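# Put the blue foam block or cardboard box into the tote

## Task

Look over the room's floor for a blue foam block. If one is there, place it in the tote beside the door; if not, place the cardboard box in that tote. The item must lie wholly inside the tote with no part sticking out past its rim, and it must stay there without the robot holding or pressing it. The robot must never tip over or be left leaning.

## Robot and tools

ROBOT. TidyBot++: a mobile base 0.54 m long, 0.50 m wide and 0.38 m tall on four driven casters, carrying a single seven-joint arm with a two-finger gripper. The shoulder sits 0.12 m ahead of the base centre and 0.68 m up. It begins folded with the hand aimed downward; folded, the hand reaches up to 0.08 m beyond the base front and the elbow up to 1.15 m high. Cameras: base_camera (pinhole, 644x364) and wrist_camera (fisheye, 644x476, looks along the hand).

FRAMES. Base frame: origin on the floor below the base centre, x forward, y left, z up. hand_pose is reported in it and marks the point between the finger pads; its z axis runs out along the fingers, its y axis is the closing direction. Odometry frame is where the base frame was at the start. base_odometry heading is positive to the left, range -3.142 to 3.142, and counts wheel turns only, so slip looks like travel and drift builds over many moves. base_tilt is in degrees, positive when leaning forward or right; it and heading carry a fixed bias of about 1 degree plus noise.

execute_actions. Argument "actions": a list holding one action object or nothing (empty list just reports state and images). Optional "cameras": list from base_camera, wrist_camera, all; omitted or null or ["all"] gives both, [] gives none. An action may contain:
- "base": exactly one relative offset from the base's last reported position: translate_m (metres, forward positive, -2 to 2), strafe_m (metres sideways, left positive, -2 to 2) or rotate_rad (radians, counter-clockwise from above positive, -6.3 to 6.3). None of these are absolute.
- "joints": absolute targets by name, in radians: joint_1_rad (any angle; whole arm about vertical, positive is clockwise from above, opposite to rotate_rad), joint_2_rad shoulder -2.249 to 2.249, joint_3_rad any angle, joint_4_rad elbow -2.579 to 2.579, joint_5_rad any angle, joint_6_rad wrist -2.099 to 2.099, joint_7_rad any angle (hand down: positive turns counter-clockwise from above; at 1.57 the fingers part left/right), plus gripper_pos 0 (open, about 85 mm gap) to 1 (closed; gap about 85 x (1 - gripper_pos) mm). Done tolerances: 0.039 for joints 1-4, 0.056 for 5-7, 0.03 for the gripper. Unbounded joints take the short way, so turn large angles in steps below half a revolution.
- "speeds": caps for this action only: translate_m and strafe_m 0.05 to 0.5 m/s, rotate_rad 0.1 to 1.57 rad/s (upper value is default). A base move needing over 8.667 s at its cap is rejected; a single action runs at most 15 s. Any bad key or value rejects the whole call and nothing moves. Parts you leave out may keep pushing toward earlier targets.

ARM GEOMETRY. With joint_1_rad 0, joint_3_rad 3.14, joint_5_rad 0 (near the start) the arm stays in the x-z plane. Tilt from vertical, forward positive: upper arm (0.42 m) = joint_2_rad; forearm (0.31 m) = joint_2_rad - joint_4_rad; hand (0.31 m to hand point) = that minus joint_6_rad. Forward reach from the shoulder is the sum of length x sin(tilt); height above it the sum of length x cos(tilt). A down-pointing hand reaches at most about 0.94 m above the floor, only near the base. Closed fingertips stick out about 20 mm beyond the hand point.

wait: "seconds" 0 to 10; commands nothing new and returns the same report as an empty action.
zoom_image: "camera" (base_camera or wrist_camera) and "region" [x0, y0, x1, y1] in pixels from the top-left of that camera's latest full image, no larger than 504x504.
finished_scene: "scene" is the current scene's integer; it is final and the result tells whether the goal was met and gives the next task.

READING RESULTS. base_status/joint_status per motion: "done" (for the base it only means the wheels turned fully, even if it was blocked and fell short); "off_target" (stopped short, may still push); "contact_stop" or "time_out" (target dropped, holds in place; base contact_stop means something pushed it after arrival and the wheels keep pushing until the next base command); "joint command not followed" with a "cause:" line means a self-collision check withheld arm targets (gripper still runs; withheld joints show "not_followed" and may be retried later). Gripper at 1 reading "done" means nothing grasped; "off_target" means an object stopped the fingers. motor_effort gives percent of maximum, bracketed value is the action's peak, both biased and noisy. on_its_own lists what moved without being commanded. "ARM HIT" means a hard hit on the base or on the arm itself; no check stops the arm striking the base. A torque fault (joints 1-4 limit 104.5 N m, warning 56.7; joints 5-7 limit 51.3, warning 29.4) freezes the arm and gripper for 10 s and skips the rest of the call while the base carries on. MOTOR HOT appears from 60 °C; at 75 °C an OVER-TEMPERATURE FAULT lets the arm sink and joints read "limit_stop_at_motor_heat": resend targets. Holding loads heats motors even between calls, since the robot keeps its last command while you think.

ACCURACY. Friction leaves joints slightly off while reporting done; repeating a target does nothing. To correct, send each joint last command + (wanted - read). Expect the hand 1-2 cm off, more when extended, and hand_pose itself may be off, so trust images, especially near the floor. A held load makes the arm sag; never command a joint to its current reading while carrying.

AVOID. Dropping, slamming or hard pushing. Driving while the arm is caught on something around 0.8 m or higher, or pushing/pulling sideways on a raised hand, can lift wheels or tip the robot; retract the arm or back away to level it. A blocked base pushes hard until time-out. Loose objects may occasionally get nudged by something.

Each tool is called after ">>>" by a JSON object that holds its "op" and its "data".

## Session

>>> {"op": "execute_actions", "data": {"actions": []}}

Scene clock: 0.00 s.
base_odometry: x=+0.000 y=+0.000 heading=+0.000 (m, m, rad; odometry frame)
base_tilt: forward=-0.1 right=+0.3 (deg)
base_status: not commanded
joint_positions: joint_1_rad=-0.033 joint_2_rad=-0.345 joint_3_rad=+3.115 joint_4_rad=-2.526 joint_5_rad=-0.010 joint_6_rad=-0.909 joint_7_rad=+1.569 gripper_pos=+0.000
joint_status: not commanded
motor_effort: joint_1_rad=+0 joint_2_rad=-2 joint_3_rad=+0 joint_4_rad=+15 joint_5_rad=+0 joint_6_rad=+1 joint_7_rad=+0 (%)
hand_pose: x=+0.2495 y=+0.0107 z=+0.5865 quat_wxyz=(+0.000, +0.999, +0.026, +0.026) (m; base frame)
pictures: base_camera, wrist_camera
Images, in order (width x height): base_camera 644x364, wrist_camera 644x476.

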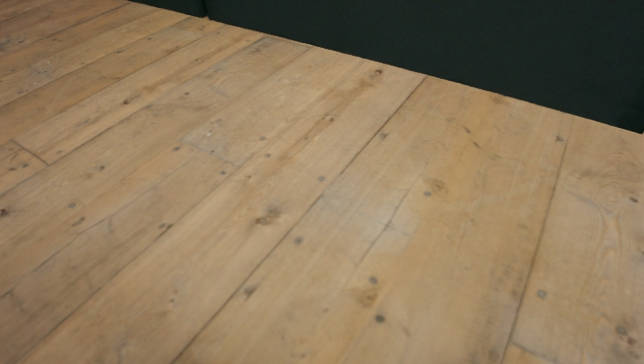

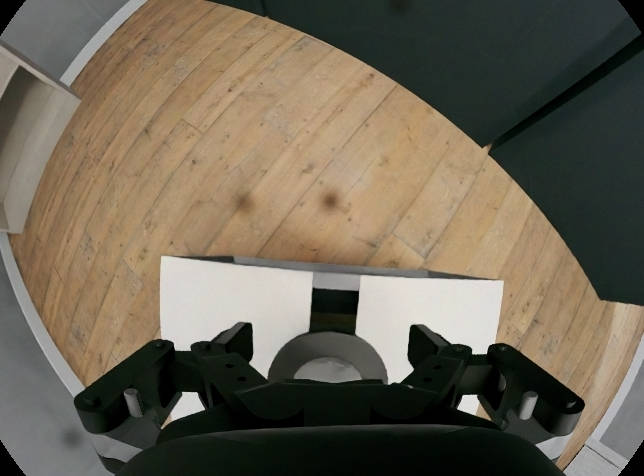

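>>> {"op": "execute_actions", "data": {"actions": [{"base":{"rotate_rad":-2.2},"joints":{"joint_2_rad":-0.7,"joint_4_rad":-1.6,"joint_6_rad":-1.3}}]}}

Scene clock: 3.63 s.
base_odometry: x=+0.000 y=+0.000 heading=-2.199 (m, m, rad; odometry frame)
base_tilt: forward=-0.1 right=+0.3 (deg)
base_status: done
joint_positions: joint_1_rad=-0.033 joint_2_rad=-0.692 joint_3_rad=+3.115 joint_4_rad=-1.612 joint_5_rad=-0.010 joint_6_rad=-1.255 joint_7_rad=+1.569 gripper_pos=+0.000
joint_status: all done
motor_effort: joint_1_rad=+0(1) joint_2_rad=+5(6) joint_3_rad=+0(1) joint_4_rad=+17(19) joint_5_rad=+0(0) joint_6_rad=+7(8) joint_7_rad=+0(0) (%)
hand_pose: x=+0.3558 y=+0.0230 z=+1.0190 quat_wxyz=(-0.010, +0.885, +0.028, +0.464) (m; base frame)
pictures: base_camera, wrist_camera
Images, in order (width x height): base_camera 644x364, wrist_camera 644x476.

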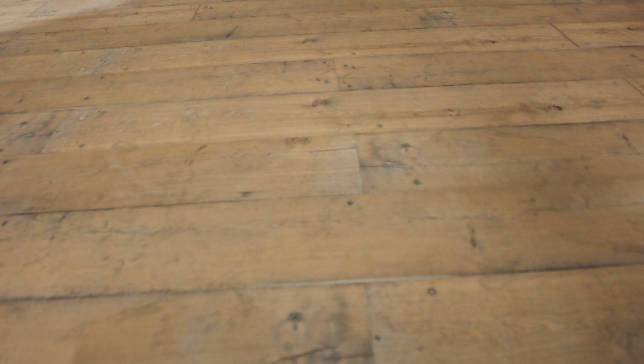

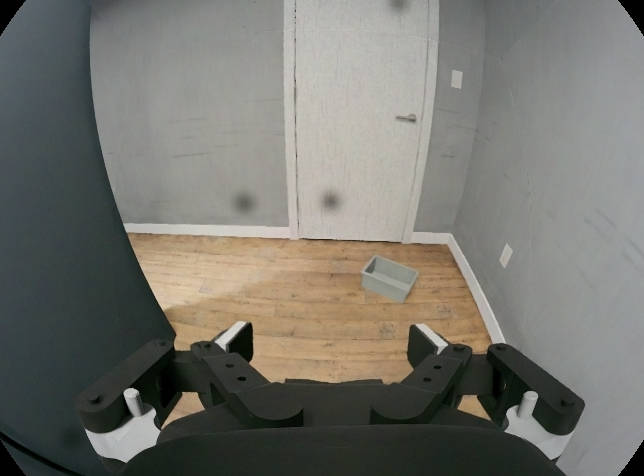

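>>> {"op": "execute_actions", "data": {"actions": [{"base":{"translate_m":0.85}}], "cameras": []}}

>>> {"op": "execute_actions", "data": {"actions": [{"joints":{"joint_1_rad":-1.4}}]}}

Scene clock: 7.53 s.
base_odometry: x=-0.501 y=-0.687 heading=-2.200 (m, m, rad; odometry frame)
base_tilt: forward=-0.1 right=+0.3 (deg)
base_status: done
joint_positions: joint_1_rad=-0.033 joint_2_rad=-0.697 joint_3_rad=+3.115 joint_4_rad=-1.611 joint_5_rad=-0.010 joint_6_rad=-1.259 joint_7_rad=+1.569 gripper_pos=+0.000
joint_status: not commanded
motor_effort: joint_1_rad=+0(0) joint_2_rad=+6(9) joint_3_rad=+0(1) joint_4_rad=+17(18) joint_5_rad=+0(1) joint_6_rad=+7(7) joint_7_rad=+0(0) (%)
hand_pose: x=+0.3534 y=+0.0229 z=+1.0197 quat_wxyz=(-0.010, +0.885, +0.028, +0.465) (m; base frame)
pictures: none
No camera images: the call's "cameras" was empty. Leave "cameras" out to get every camera's image.

Scene clock: 10.17 s.
base_odometry: x=-0.501 y=-0.687 heading=-2.200 (m, m, rad; odometry frame)
base_tilt: forward=-0.1 right=+0.3 (deg)
base_status: not commanded
joint_positions: joint_1_rad=-1.384 joint_2_rad=-0.697 joint_3_rad=+3.115 joint_4_rad=-1.611 joint_5_rad=-0.010 joint_6_rad=-1.259 joint_7_rad=+1.569 gripper_pos=+0.000
joint_status: all done
motor_effort: joint_1_rad=+0(0) joint_2_rad=+6(6) joint_3_rad=+1(1) joint_4_rad=+17(17) joint_5_rad=+0(1) joint_6_rad=+7(7) joint_7_rad=+0(0) (%)
hand_pose: x=+0.1477 y=+0.2338 z=+1.0197 quat_wxyz=(-0.299, +0.673, +0.575, +0.357) (m; base frame)
pictures: base_camera, wrist_camera
Images, in order (width x height): base_camera 644x364, wrist_camera 644x476.

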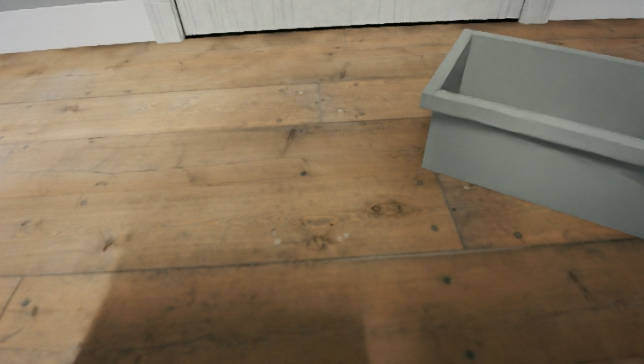

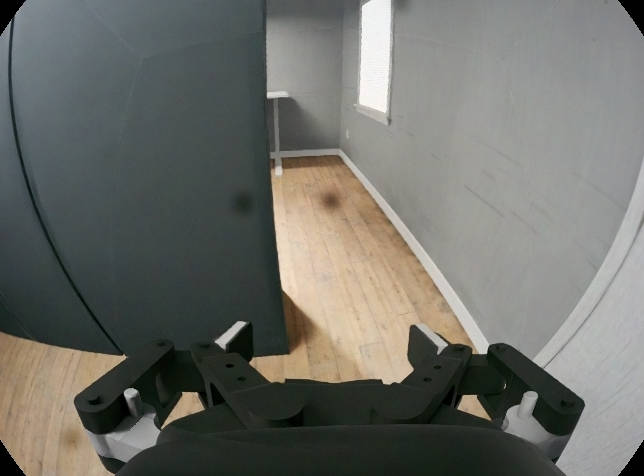

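>>> {"op": "execute_actions", "data": {"actions": [{"base":{"strafe_m":0.3}}], "cameras": []}}

>>> {"op": "execute_actions", "data": {"actions": [{"base":{"translate_m":0.55},"joints":{"joint_1_rad":-1.57,"joint_6_rad":-1.6}}]}}

Scene clock: 13.10 s.
base_odometry: x=-0.258 y=-0.864 heading=-2.200 (m, m, rad; odometry frame)
base_tilt: forward=-0.1 right=+0.3 (deg)
base_status: done
joint_positions: joint_1_rad=-1.384 joint_2_rad=-0.694 joint_3_rad=+3.115 joint_4_rad=-1.610 joint_5_rad=-0.010 joint_6_rad=-1.260 joint_7_rad=+1.569 gripper_pos=+0.000
joint_status: not commanded
motor_effort: joint_1_rad=+0(1) joint_2_rad=+6(9) joint_3_rad=+0(1) joint_4_rad=+17(18) joint_5_rad=+0(1) joint_6_rad=+7(7) joint_7_rad=+0(0) (%)
hand_pose: x=+0.1479 y=+0.2346 z=+1.0189 quat_wxyz=(-0.298, +0.673, +0.576, +0.355) (m; base frame)
pictures: none
No camera images: the call's "cameras" was empty. Leave "cameras" out to get every camera's image.

Scene clock: 15.57 s.
base_odometry: x=-0.582 y=-1.309 heading=-2.200 (m, m, rad; odometry frame)
base_tilt: forward=-0.1 right=+0.3 (deg)
base_status: done
joint_positions: joint_1_rad=-1.555 joint_2_rad=-0.694 joint_3_rad=+3.115 joint_4_rad=-1.610 joint_5_rad=-0.010 joint_6_rad=-1.562 joint_7_rad=+1.569 gripper_pos=+0.000
joint_status: all done
motor_effort: joint_1_rad=+1(0) joint_2_rad=+7(7) joint_3_rad=+1(3) joint_4_rad=+16(17) joint_5_rad=+0(1) joint_6_rad=+5(8) joint_7_rad=+0(0) (%)
hand_pose: x=+0.1090 y=+0.1718 z=+0.9511 quat_wxyz=(-0.229, +0.664, +0.673, +0.232) (m; base frame)
pictures: base_camera, wrist_camera
Images, in order (width x height): base_camera 644x364, wrist_camera 644x476.

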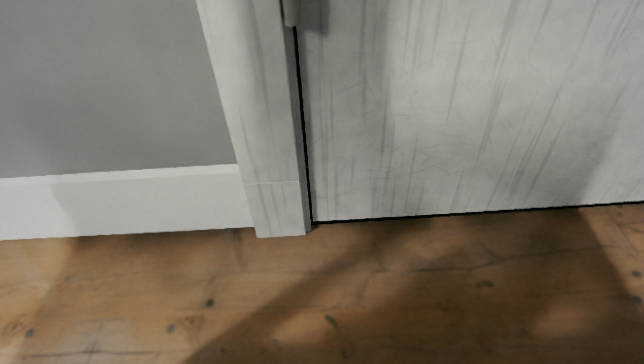

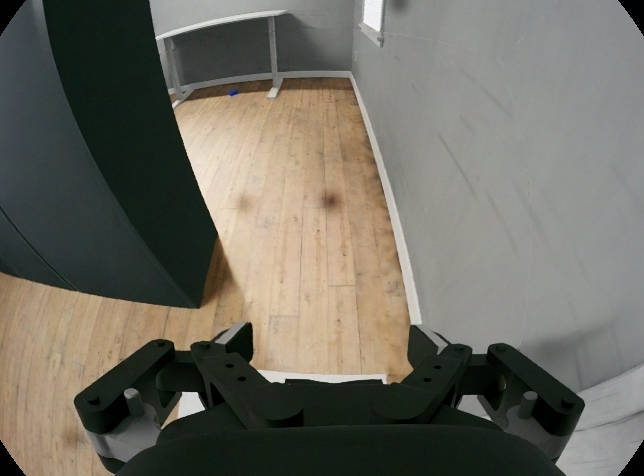

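>>> {"op": "execute_actions", "data": {"actions": [{"base":{"strafe_m":1.5}}]}}

Scene clock: 20.80 s.
base_odometry: x=+0.631 y=-2.192 heading=-2.200 (m, m, rad; odometry frame)
base_tilt: forward=-0.1 right=+0.3 (deg)
base_status: done
joint_positions: joint_1_rad=-1.555 joint_2_rad=-0.697 joint_3_rad=+3.115 joint_4_rad=-1.610 joint_5_rad=-0.010 joint_6_rad=-1.562 joint_7_rad=+1.569 gripper_pos=+0.000
joint_status: not commanded
motor_effort: joint_1_rad=+0(0) joint_2_rad=+7(9) joint_3_rad=+0(1) joint_4_rad=+16(16) joint_5_rad=+0(1) joint_6_rad=+5(6) joint_7_rad=+0(0) (%)
hand_pose: x=+0.1089 y=+0.1709 z=+0.9518 quat_wxyz=(-0.230, +0.664, +0.672, +0.233) (m; base frame)
pictures: base_camera, wrist_camera
Images, in order (width x height): base_camera 644x364, wrist_camera 644x476.

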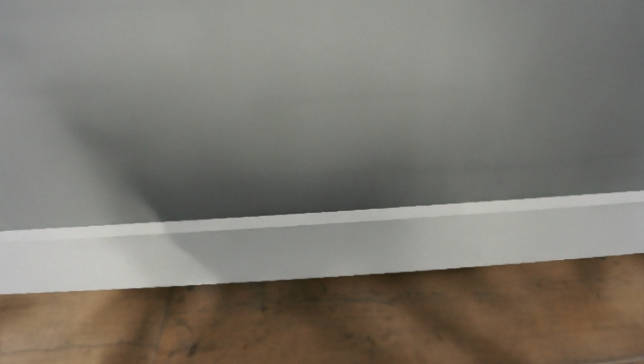

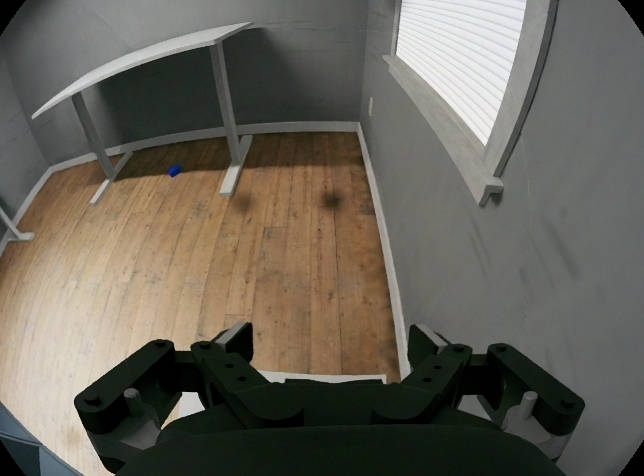

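>>> {"op": "execute_actions", "data": {"actions": [{"base":{"translate_m":-0.95}}], "cameras": []}}

>>> {"op": "execute_actions", "data": {"actions": [{"base":{"rotate_rad":1.6},"joints":{"joint_1_rad":0,"joint_2_rad":0.3,"joint_3_rad":3.14,"joint_4_rad":-2.2,"joint_6_rad":0}}]}}

Scene clock: 24.83 s.
base_odometry: x=+1.191 y=-1.425 heading=-2.201 (m, m, rad; odometry frame)
base_tilt: forward=-0.1 right=+0.3 (deg)
base_status: done
joint_positions: joint_1_rad=-1.555 joint_2_rad=-0.697 joint_3_rad=+3.115 joint_4_rad=-1.610 joint_5_rad=-0.010 joint_6_rad=-1.562 joint_7_rad=+1.569 gripper_pos=+0.000
joint_status: not commanded
motor_effort: joint_1_rad=+0(1) joint_2_rad=+7(7) joint_3_rad=+0(2) joint_4_rad=+16(16) joint_5_rad=+0(1) joint_6_rad=+5(6) joint_7_rad=+0(0) (%)
hand_pose: x=+0.1090 y=+0.1709 z=+0.9519 quat_wxyz=(-0.230, +0.664, +0.672, +0.233) (m; base frame)
pictures: none
No camera images: the call's "cameras" was empty. Leave "cameras" out to get every camera's image.

Scene clock: 27.63 s.
base_odometry: x=+1.191 y=-1.425 heading=-0.602 (m, m, rad; odometry frame)
base_tilt: forward=-0.1 right=+0.3 (deg)
base_status: done
joint_positions: joint_1_rad=-0.010 joint_2_rad=+0.291 joint_3_rad=+3.133 joint_4_rad=-2.184 joint_5_rad=-0.010 joint_6_rad=-0.043 joint_7_rad=+1.569 gripper_pos=+0.000
joint_status: all done
motor_effort: joint_1_rad=+0(1) joint_2_rad=-23(24) joint_3_rad=-1(1) joint_4_rad=+13(18) joint_5_rad=+0(1) joint_6_rad=+5(7) joint_7_rad=+0(0) (%)
hand_pose: x=+0.6155 y=+0.0110 z=+0.5852 quat_wxyz=(-0.006, +0.952, +0.003, +0.307) (m; base frame)
pictures: base_camera, wrist_camera
Images, in order (width x height): base_camera 644x364, wrist_camera 644x476.

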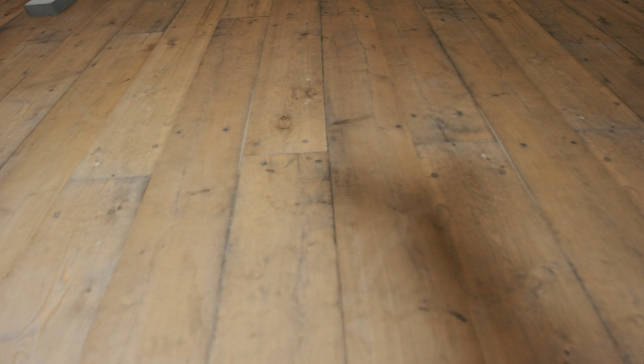

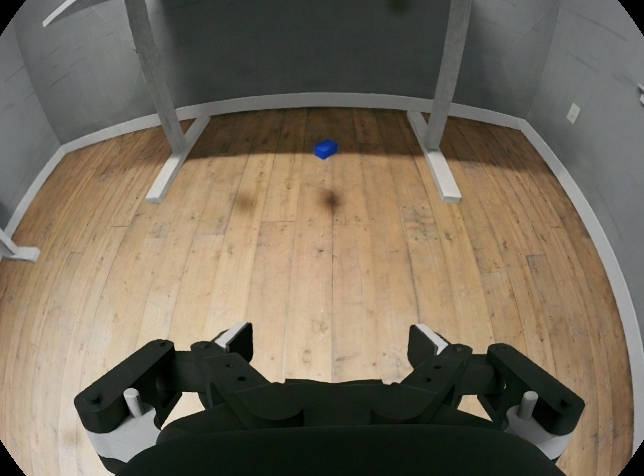

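>>> {"op": "execute_actions", "data": {"actions": [{"base":{"translate_m":0.72},"joints":{"joint_2_rad":1.6,"joint_4_rad":-0.7,"joint_6_rad":-0.88},"speeds":{"translate_m":0.35}}]}}

Scene clock: 31.80 s.
base_odometry: x=+1.785 y=-1.831 heading=-0.600 (m, m, rad; odometry frame)
base_tilt: forward=+0.0 right=+0.3 (deg)
base_status: done
joint_positions: joint_1_rad=-0.010 joint_2_rad=+1.587 joint_3_rad=+3.133 joint_4_rad=-0.711 joint_5_rad=-0.010 joint_6_rad=-0.835 joint_7_rad=+1.569 gripper_pos=+0.000
joint_status: all done
motor_effort: joint_1_rad=+0(1) joint_2_rad=-47(49) joint_3_rad=-2(2) joint_4_rad=+12(14) joint_5_rad=+0(0) joint_6_rad=-1(6) joint_7_rad=+0(0) (%)
hand_pose: x=+0.7768 y=+0.0150 z=+0.1548 quat_wxyz=(-0.008, +1.000, +0.001, +0.004) (m; base frame)
pictures: base_camera, wrist_camera
Images, in order (width x height): base_camera 644x364, wrist_camera 644x476.

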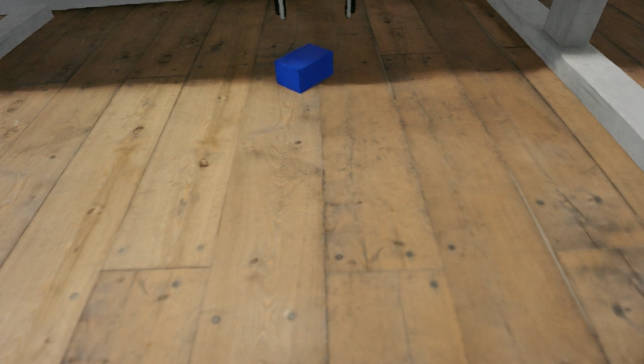

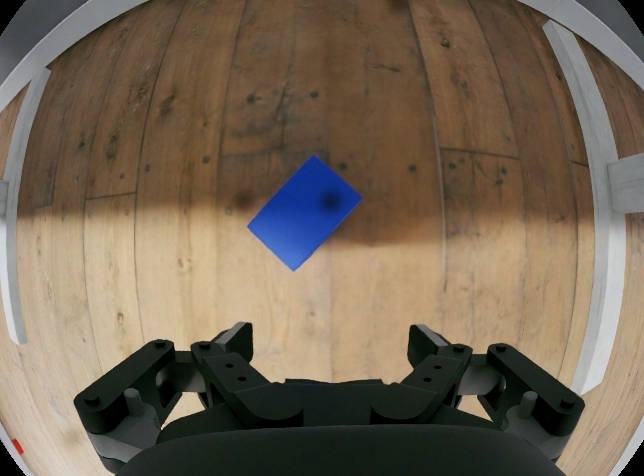

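>>> {"op": "execute_actions", "data": {"actions": [{"base":{"translate_m":0.095},"joints":{"joint_1_rad":-0.05,"joint_7_rad":0.76,"joint_2_rad":1.7,"joint_4_rad":-0.615,"joint_6_rad":-0.8}}]}}

Scene clock: 34.13 s.
base_odometry: x=+1.864 y=-1.885 heading=-0.599 (m, m, rad; odometry frame)
base_tilt: forward=+0.0 right=+0.3 (deg)
base_status: done
joint_positions: joint_1_rad=-0.035 joint_2_rad=+1.686 joint_3_rad=+3.133 joint_4_rad=-0.626 joint_5_rad=-0.010 joint_6_rad=-0.835 joint_7_rad=+0.780 gripper_pos=+0.000
joint_status: all done
motor_effort: joint_1_rad=+0(3) joint_2_rad=-47(50) joint_3_rad=-2(2) joint_4_rad=+12(13) joint_5_rad=+0(1) joint_6_rad=+0(0) joint_7_rad=+0(1) (%)
hand_pose: x=+0.7666 y=+0.0308 z=+0.1102 quat_wxyz=(-0.006, +0.928, -0.373, -0.006) (m; base frame)
pictures: base_camera, wrist_camera
Images, in order (width x height): base_camera 644x364, wrist_camera 644x476.

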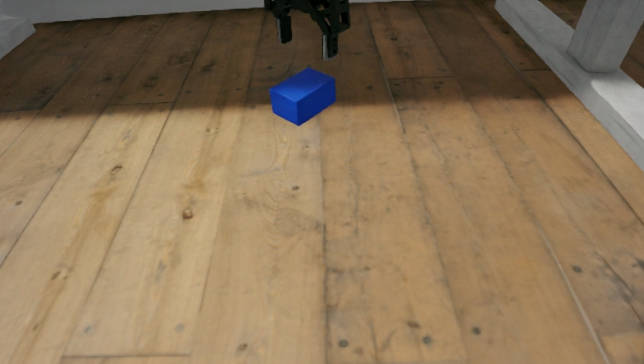

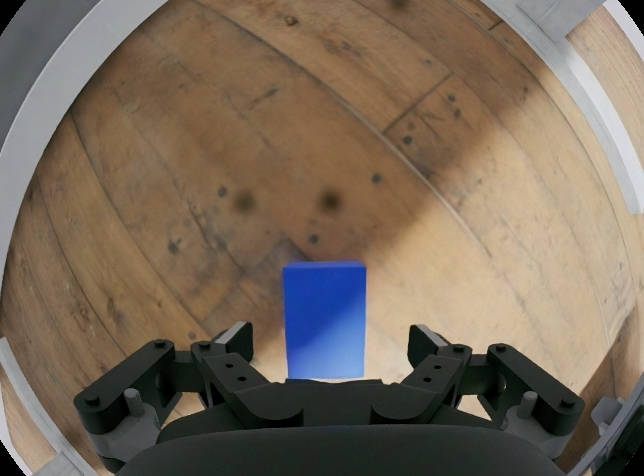

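>>> {"op": "execute_actions", "data": {"actions": [{"joints":{"joint_1_rad":-0.056,"joint_2_rad":1.9,"joint_4_rad":-0.36,"joint_6_rad":-0.78}}]}}

Scene clock: 36.60 s.
base_odometry: x=+1.864 y=-1.885 heading=-0.599 (m, m, rad; odometry frame)
base_tilt: forward=-0.1 right=+0.3 (deg)
base_status: not commanded
joint_positions: joint_1_rad=-0.037 joint_2_rad=+1.902 joint_3_rad=+3.133 joint_4_rad=-0.376 joint_5_rad=-0.010 joint_6_rad=-0.824 joint_7_rad=+0.780 gripper_pos=+0.000
joint_status: all done
motor_effort: joint_1_rad=+0(1) joint_2_rad=-46(48) joint_3_rad=-1(2) joint_4_rad=+12(13) joint_5_rad=+0(0) joint_6_rad=+0(0) joint_7_rad=+0(0) (%)
hand_pose: x=+0.7678 y=+0.0310 z=+0.0301 quat_wxyz=(-0.015, +0.928, -0.373, +0.015) (m; base frame)
pictures: base_camera, wrist_camera
Images, in order (width x height): base_camera 644x364, wrist_camera 644x476.

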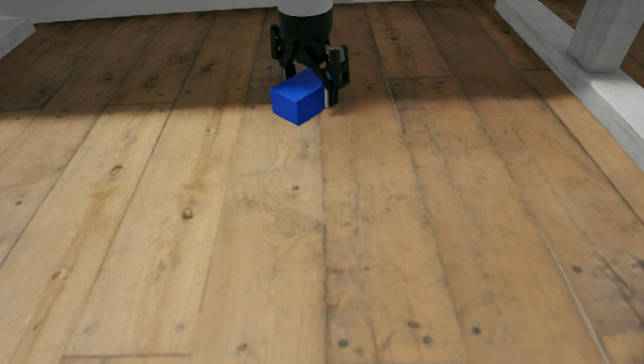

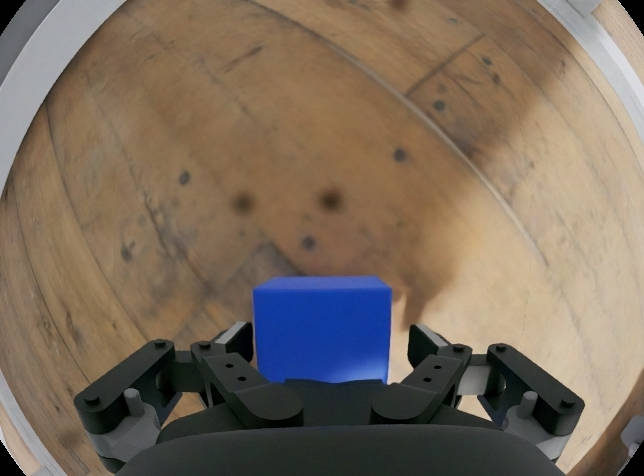

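>>> {"op": "execute_actions", "data": {"actions": [{"joints":{"gripper_pos":1}}], "cameras": []}}

>>> {"op": "execute_actions", "data": {"actions": [{"joints":{"joint_2_rad":1.6,"joint_4_rad":-0.7},"base":{"translate_m":-0.82}}]}}

Scene clock: 38.40 s.
base_odometry: x=+1.864 y=-1.885 heading=-0.599 (m, m, rad; odometry frame)
base_tilt: forward=+0.0 right=+0.3 (deg)
base_status: not commanded
joint_positions: joint_1_rad=-0.037 joint_2_rad=+1.899 joint_3_rad=+3.133 joint_4_rad=-0.374 joint_5_rad=-0.010 joint_6_rad=-0.823 joint_7_rad=+0.780 gripper_pos=+0.389
joint_status: gripper_pos off_target (ended at +0.389, target +1.000)
motor_effort: joint_1_rad=+0(1) joint_2_rad=-47(47) joint_3_rad=-2(2) joint_4_rad=+13(14) joint_5_rad=+0(1) joint_6_rad=+0(8) joint_7_rad=+0(0) (%)
hand_pose: x=+0.7708 y=+0.0315 z=+0.0323 quat_wxyz=(-0.016, +0.928, -0.373, +0.018) (m; base frame)
pictures: none
No camera images: the call's "cameras" was empty. Leave "cameras" out to get every camera's image.

Scene clock: 41.47 s.
base_odometry: x=+1.185 y=-1.423 heading=-0.598 (m, m, rad; odometry frame)
base_tilt: forward=+0.0 right=+0.3 (deg)
base_status: done
joint_positions: joint_1_rad=-0.043 joint_2_rad=+1.599 joint_3_rad=+3.134 joint_4_rad=-0.691 joint_5_rad=-0.010 joint_6_rad=-0.819 joint_7_rad=+0.780 gripper_pos=+0.389
joint_status: all done
motor_effort: joint_1_rad=+0(3) joint_2_rad=-48(50) joint_3_rad=-1(2) joint_4_rad=+12(13) joint_5_rad=+0(0) joint_6_rad=+0(0) joint_7_rad=+0(0) (%)
hand_pose: x=+0.7853 y=+0.0367 z=+0.1518 quat_wxyz=(-0.014, +0.929, -0.369, +0.012) (m; base frame)
pictures: base_camera, wrist_camera
Images, in order (width x height): base_camera 644x364, wrist_camera 644x476.

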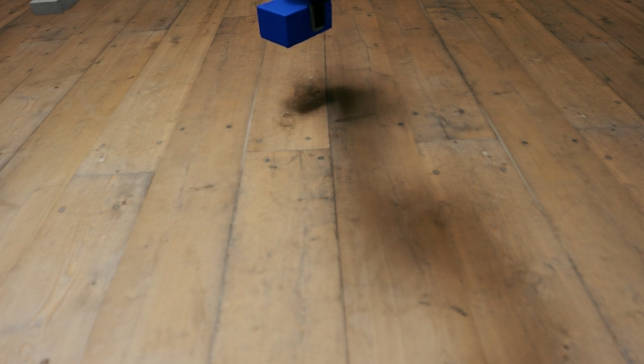

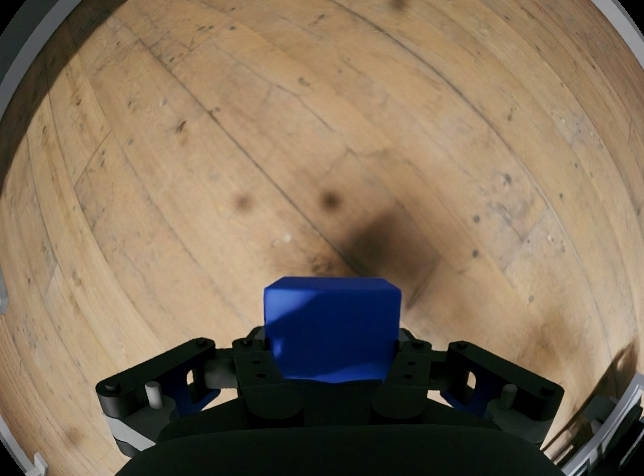

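>>> {"op": "execute_actions", "data": {"actions": [{"joints":{"joint_1_rad":0,"joint_2_rad":0.8,"joint_4_rad":-1.7,"joint_6_rad":-0.5,"joint_7_rad":1.57},"base":{"rotate_rad":-3.12}}], "cameras": []}}

>>> {"op": "execute_actions", "data": {"actions": [{"base":{"strafe_m":0.93}}]}}

Scene clock: 57.57 s.
base_odometry: x=+1.186 y=-1.425 heading=+2.970 (m, m, rad; odometry frame)
base_tilt: forward=+0.0 right=+0.3 (deg)
base_status: rotate_rad time_out (by the wheels' count: -2.715 of -3.120)
joint_positions: joint_1_rad=-0.217 joint_2_rad=+0.816 joint_3_rad=+2.949 joint_4_rad=-1.686 joint_5_rad=-0.052 joint_6_rad=-0.508 joint_7_rad=+1.584 gripper_pos=+0.392
joint_status: joint_1_rad off_target (ended at -0.217, target +0.000); the others done
motor_effort: joint_1_rad=+41(52) joint_2_rad=-38(50) joint_3_rad=+33(45) joint_4_rad=+10(23) joint_5_rad=+8(19) joint_6_rad=+3(17) joint_7_rad=-3(10) (%)
hand_pose: x=+0.6067 y=+0.2274 z=+0.4199 quat_wxyz=(-0.094, +0.982, +0.153, +0.054) (m; base frame)
pictures: none
No camera images: the call's "cameras" was empty. Leave "cameras" out to get every camera's image.

not run: a stop came earlier in this reply.

The arm hit the divider. Move away to the left.

>>> {"op": "execute_actions", "data": {"actions": [{"base":{"strafe_m":0.5},"speeds":{"strafe_m":0.3}}]}}

Scene clock: 60.57 s.
base_odometry: x=+1.100 y=-1.917 heading=+2.969 (m, m, rad; odometry frame)
base_tilt: forward=+0.0 right=+0.3 (deg)
base_status: done
joint_positions: joint_1_rad=+0.003 joint_2_rad=+0.804 joint_3_rad=+3.144 joint_4_rad=-1.704 joint_5_rad=-0.031 joint_6_rad=-0.512 joint_7_rad=+1.584 gripper_pos=+0.392
joint_status: not commanded
on_its_own: joint_1_rad moved +0.220 to your old target +0.000
motor_effort: joint_1_rad=+0(40) joint_2_rad=-36(43) joint_3_rad=-2(31) joint_4_rad=+10(19) joint_5_rad=+0(9) joint_6_rad=+1(10) joint_7_rad=+0(6) (%)
hand_pose: x=+0.6463 y=+0.0035 z=+0.4116 quat_wxyz=(-0.007, +0.998, -0.008, +0.061) (m; base frame)
pictures: base_camera, wrist_camera
Images, in order (width x height): base_camera 644x364, wrist_camera 644x476.

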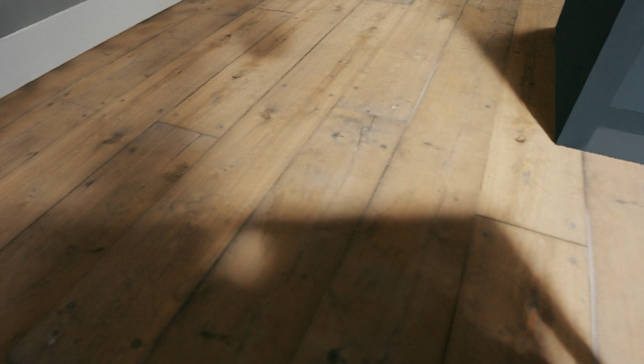

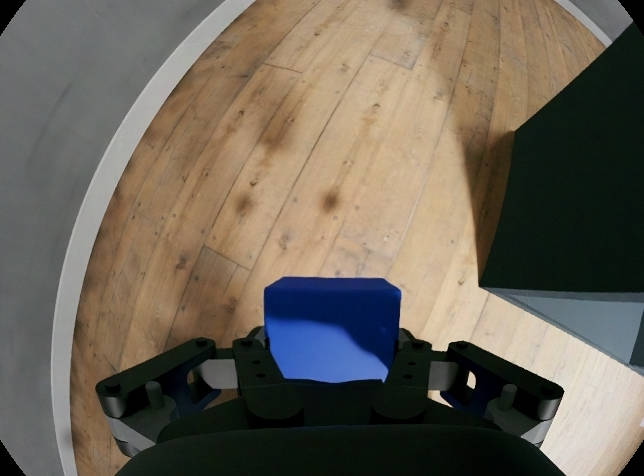

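>>> {"op": "execute_actions", "data": {"actions": [{"base":{"strafe_m":0.49}}], "cameras": []}}

>>> {"op": "execute_actions", "data": {"actions": [{"base":{"rotate_rad":-0.41}}]}}

Scene clock: 64.00 s.
base_odometry: x=+1.015 y=-2.400 heading=+2.968 (m, m, rad; odometry frame)
base_tilt: forward=+0.0 right=+0.3 (deg)
base_status: done
joint_positions: joint_1_rad=-0.004 joint_2_rad=+0.804 joint_3_rad=+3.140 joint_4_rad=-1.704 joint_5_rad=-0.031 joint_6_rad=-0.512 joint_7_rad=+1.584 gripper_pos=+0.392
joint_status: not commanded
motor_effort: joint_1_rad=+0(4) joint_2_rad=-36(36) joint_3_rad=-1(4) joint_4_rad=+10(10) joint_5_rad=+0(1) joint_6_rad=+1(1) joint_7_rad=+0(0) (%)
hand_pose: x=+0.6462 y=+0.0090 z=+0.4117 quat_wxyz=(-0.009, +0.998, -0.004, +0.061) (m; base frame)
pictures: none
No camera images: the call's "cameras" was empty. Leave "cameras" out to get every camera's image.

Scene clock: 65.53 s.
base_odometry: x=+1.015 y=-2.400 heading=+2.559 (m, m, rad; odometry frame)
base_tilt: forward=-0.1 right=+0.3 (deg)
base_status: done
joint_positions: joint_1_rad=+0.008 joint_2_rad=+0.804 joint_3_rad=+3.146 joint_4_rad=-1.704 joint_5_rad=-0.030 joint_6_rad=-0.512 joint_7_rad=+1.584 gripper_pos=+0.392
joint_status: not commanded
motor_effort: joint_1_rad=+0(5) joint_2_rad=-36(37) joint_3_rad=-1(5) joint_4_rad=+10(11) joint_5_rad=+0(1) joint_6_rad=+0(1) joint_7_rad=+0(0) (%)
hand_pose: x=+0.6463 y=-0.0010 z=+0.4116 quat_wxyz=(-0.006, +0.998, -0.012, +0.061) (m; base frame)
pictures: base_camera, wrist_camera
Images, in order (width x height): base_camera 644x364, wrist_camera 644x476.

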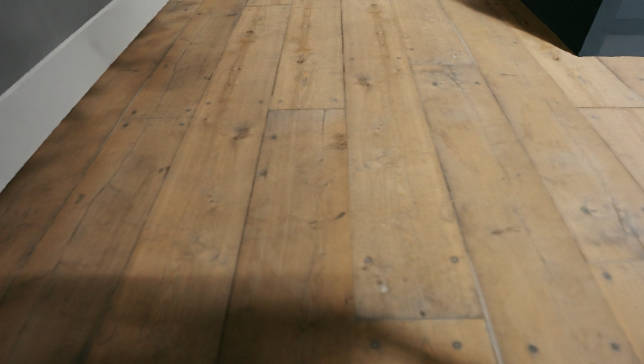

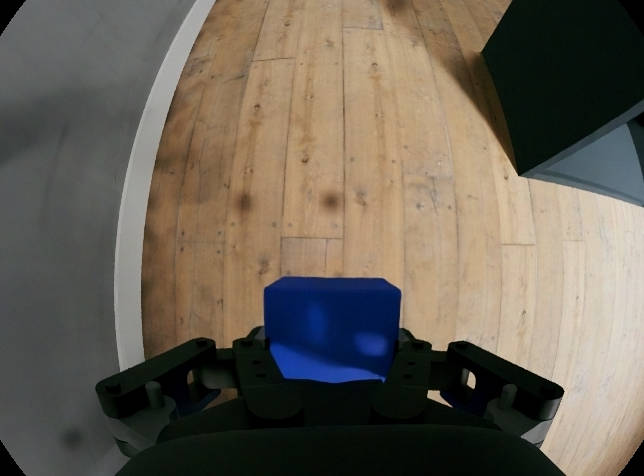

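>>> {"op": "execute_actions", "data": {"actions": [{"base":{"translate_m":1.75}}]}}

Scene clock: 70.83 s.
base_odometry: x=-0.445 y=-1.434 heading=+2.558 (m, m, rad; odometry frame)
base_tilt: forward=+0.0 right=+0.3 (deg)
base_status: done
joint_positions: joint_1_rad=+0.008 joint_2_rad=+0.803 joint_3_rad=+3.146 joint_4_rad=-1.703 joint_5_rad=-0.030 joint_6_rad=-0.512 joint_7_rad=+1.584 gripper_pos=+0.392
joint_status: not commanded
motor_effort: joint_1_rad=+0(2) joint_2_rad=-36(38) joint_3_rad=-1(2) joint_4_rad=+10(11) joint_5_rad=+0(0) joint_6_rad=+1(2) joint_7_rad=+0(0) (%)
hand_pose: x=+0.6465 y=-0.0010 z=+0.4118 quat_wxyz=(-0.006, +0.998, -0.012, +0.061) (m; base frame)
pictures: base_camera, wrist_camera
Images, in order (width x height): base_camera 644x364, wrist_camera 644x476.

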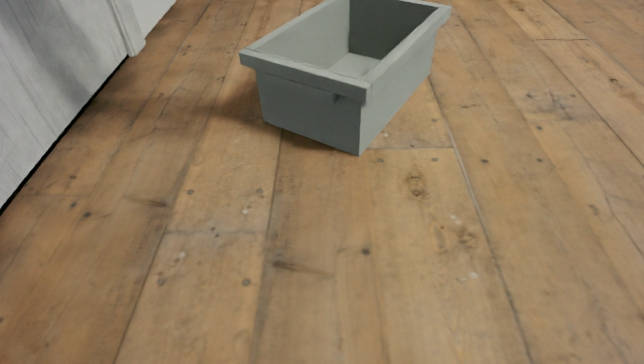

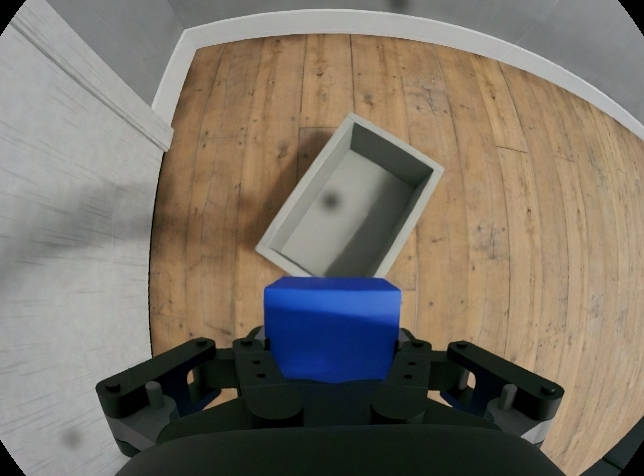

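>>> {"op": "execute_actions", "data": {"actions": [{"joints":{"joint_1_rad":0.075,"joint_2_rad":1.4,"joint_4_rad":-0.8,"joint_6_rad":-0.97,"joint_7_rad":2.65}}]}}

Scene clock: 73.90 s.
base_odometry: x=-0.445 y=-1.434 heading=+2.558 (m, m, rad; odometry frame)
base_tilt: forward=+0.0 right=+0.3 (deg)
base_status: not commanded
joint_positions: joint_1_rad=+0.057 joint_2_rad=+1.394 joint_3_rad=+3.146 joint_4_rad=-0.817 joint_5_rad=-0.030 joint_6_rad=-0.926 joint_7_rad=+2.615 gripper_pos=+0.392
joint_status: all done
motor_effort: joint_1_rad=+0(1) joint_2_rad=-48(49) joint_3_rad=-2(1) joint_4_rad=+13(13) joint_5_rad=+0(0) joint_6_rad=-1(1) joint_7_rad=+0(0) (%)
hand_pose: x=+0.7863 y=-0.0314 z=+0.2570 quat_wxyz=(-0.007, +0.885, +0.465, +0.007) (m; base frame)
pictures: base_camera, wrist_camera
Images, in order (width x height): base_camera 644x364, wrist_camera 644x476.

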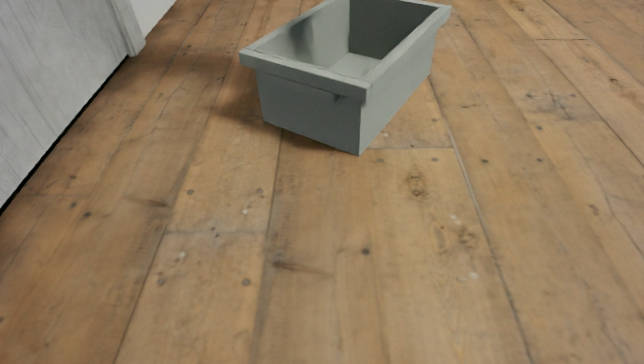

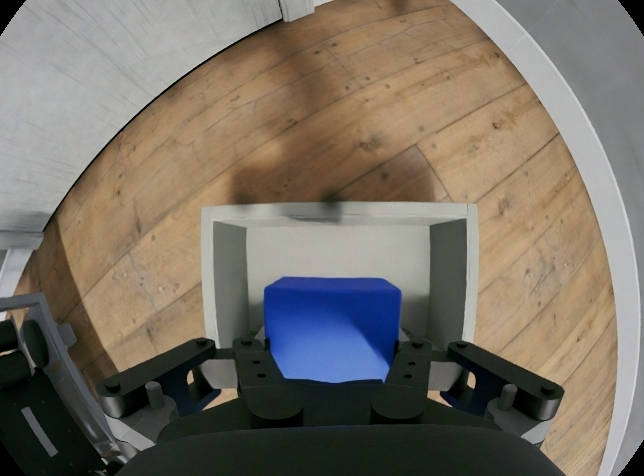

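>>> {"op": "execute_actions", "data": {"actions": [{"joints":{"joint_2_rad":1.85,"joint_4_rad":-0.375,"joint_6_rad":-0.82}}]}}

Scene clock: 76.47 s.
base_odometry: x=-0.445 y=-1.434 heading=+2.558 (m, m, rad; odometry frame)
base_tilt: forward=+0.0 right=+0.3 (deg)
base_status: not commanded
joint_positions: joint_1_rad=+0.057 joint_2_rad=+1.853 joint_3_rad=+3.146 joint_4_rad=-0.389 joint_5_rad=-0.030 joint_6_rad=-0.863 joint_7_rad=+2.615 gripper_pos=+0.392
joint_status: all done
motor_effort: joint_1_rad=+0(0) joint_2_rad=-47(51) joint_3_rad=-1(2) joint_4_rad=+13(14) joint_5_rad=+0(0) joint_6_rad=+0(0) joint_7_rad=+0(0) (%)
hand_pose: x=+0.7794 y=-0.0308 z=+0.0576 quat_wxyz=(+0.001, +0.885, +0.466, +0.020) (m; base frame)
pictures: base_camera, wrist_camera
Images, in order (width x height): base_camera 644x364, wrist_camera 644x476.

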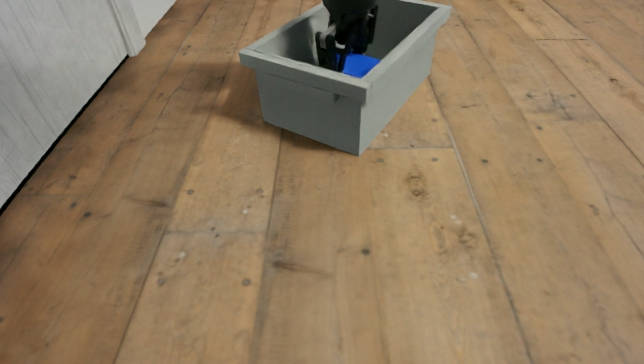

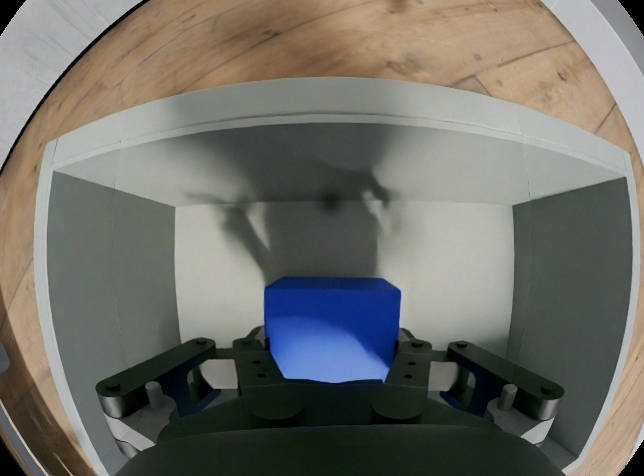

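>>> {"op": "execute_actions", "data": {"actions": [{"joints":{"joint_2_rad":1.872}}], "cameras": []}}

>>> {"op": "execute_actions", "data": {"actions": [{"joints":{"gripper_pos":0.1}}], "cameras": []}}

>>> {"op": "execute_actions", "data": {"actions": [{"joints":{"joint_2_rad":1.4,"joint_4_rad":-0.8,"joint_6_rad":-0.97}}]}}

Scene clock: 78.07 s.
base_odometry: x=-0.445 y=-1.434 heading=+2.558 (m, m, rad; odometry frame)
base_tilt: forward=+0.0 right=+0.3 (deg)
base_status: not commanded
joint_positions: joint_1_rad=+0.057 joint_2_rad=+1.866 joint_3_rad=+3.146 joint_4_rad=-0.389 joint_5_rad=-0.030 joint_6_rad=-0.863 joint_7_rad=+2.615 gripper_pos=+0.392
joint_status: all done
motor_effort: joint_1_rad=+0(0) joint_2_rad=-47(48) joint_3_rad=-2(2) joint_4_rad=+13(13) joint_5_rad=+0(0) joint_6_rad=+0(0) joint_7_rad=+0(0) (%)
hand_pose: x=+0.7719 y=-0.0304 z=+0.0495 quat_wxyz=(-0.002, +0.885, +0.466, +0.015) (m; base frame)
pictures: none
No camera images: the call's "cameras" was empty. Leave "cameras" out to get every camera's image.

Scene clock: 79.10 s.
base_odometry: x=-0.445 y=-1.434 heading=+2.558 (m, m, rad; odometry frame)
base_tilt: forward=-0.1 right=+0.3 (deg)
base_status: not commanded
joint_positions: joint_1_rad=+0.057 joint_2_rad=+1.866 joint_3_rad=+3.146 joint_4_rad=-0.389 joint_5_rad=-0.030 joint_6_rad=-0.863 joint_7_rad=+2.615 gripper_pos=+0.100
joint_status: all done
motor_effort: joint_1_rad=+0(0) joint_2_rad=-46(47) joint_3_rad=-1(2) joint_4_rad=+13(13) joint_5_rad=+0(0) joint_6_rad=+0(0) joint_7_rad=+0(0) (%)
hand_pose: x=+0.7719 y=-0.0304 z=+0.0495 quat_wxyz=(-0.002, +0.885, +0.466, +0.015) (m; base frame)
pictures: none
No camera images: the call's "cameras" was empty. Leave "cameras" out to get every camera's image.

Scene clock: 81.00 s.
base_odometry: x=-0.445 y=-1.434 heading=+2.558 (m, m, rad; odometry frame)
base_tilt: forward=+0.0 right=+0.3 (deg)
base_status: not commanded
joint_positions: joint_1_rad=+0.057 joint_2_rad=+1.401 joint_3_rad=+3.146 joint_4_rad=-0.785 joint_5_rad=-0.030 joint_6_rad=-0.926 joint_7_rad=+2.615 gripper_pos=+0.100
joint_status: all done
motor_effort: joint_1_rad=+0(0) joint_2_rad=-48(51) joint_3_rad=-1(1) joint_4_rad=+13(13) joint_5_rad=+0(0) joint_6_rad=-1(1) joint_7_rad=+0(0) (%)
hand_pose: x=+0.7989 y=-0.0321 z=+0.2605 quat_wxyz=(-0.001, +0.885, +0.465, +0.018) (m; base frame)
pictures: base_camera, wrist_camera
Images, in order (width x height): base_camera 644x364, wrist_camera 644x476.

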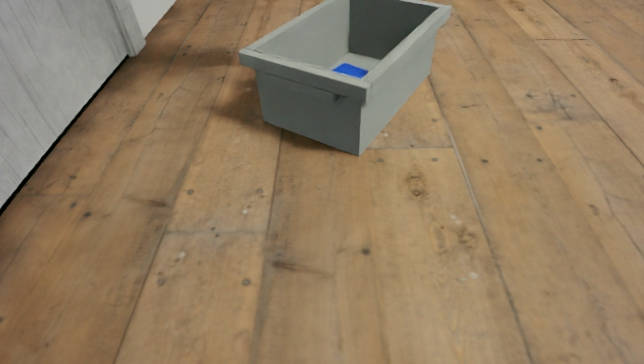

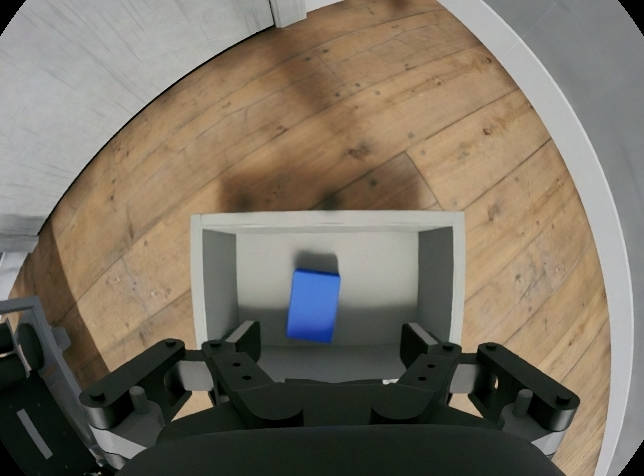

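>>> {"op": "finished_scene", "data": {"scene": 1}}

The scene is finished: the task was done.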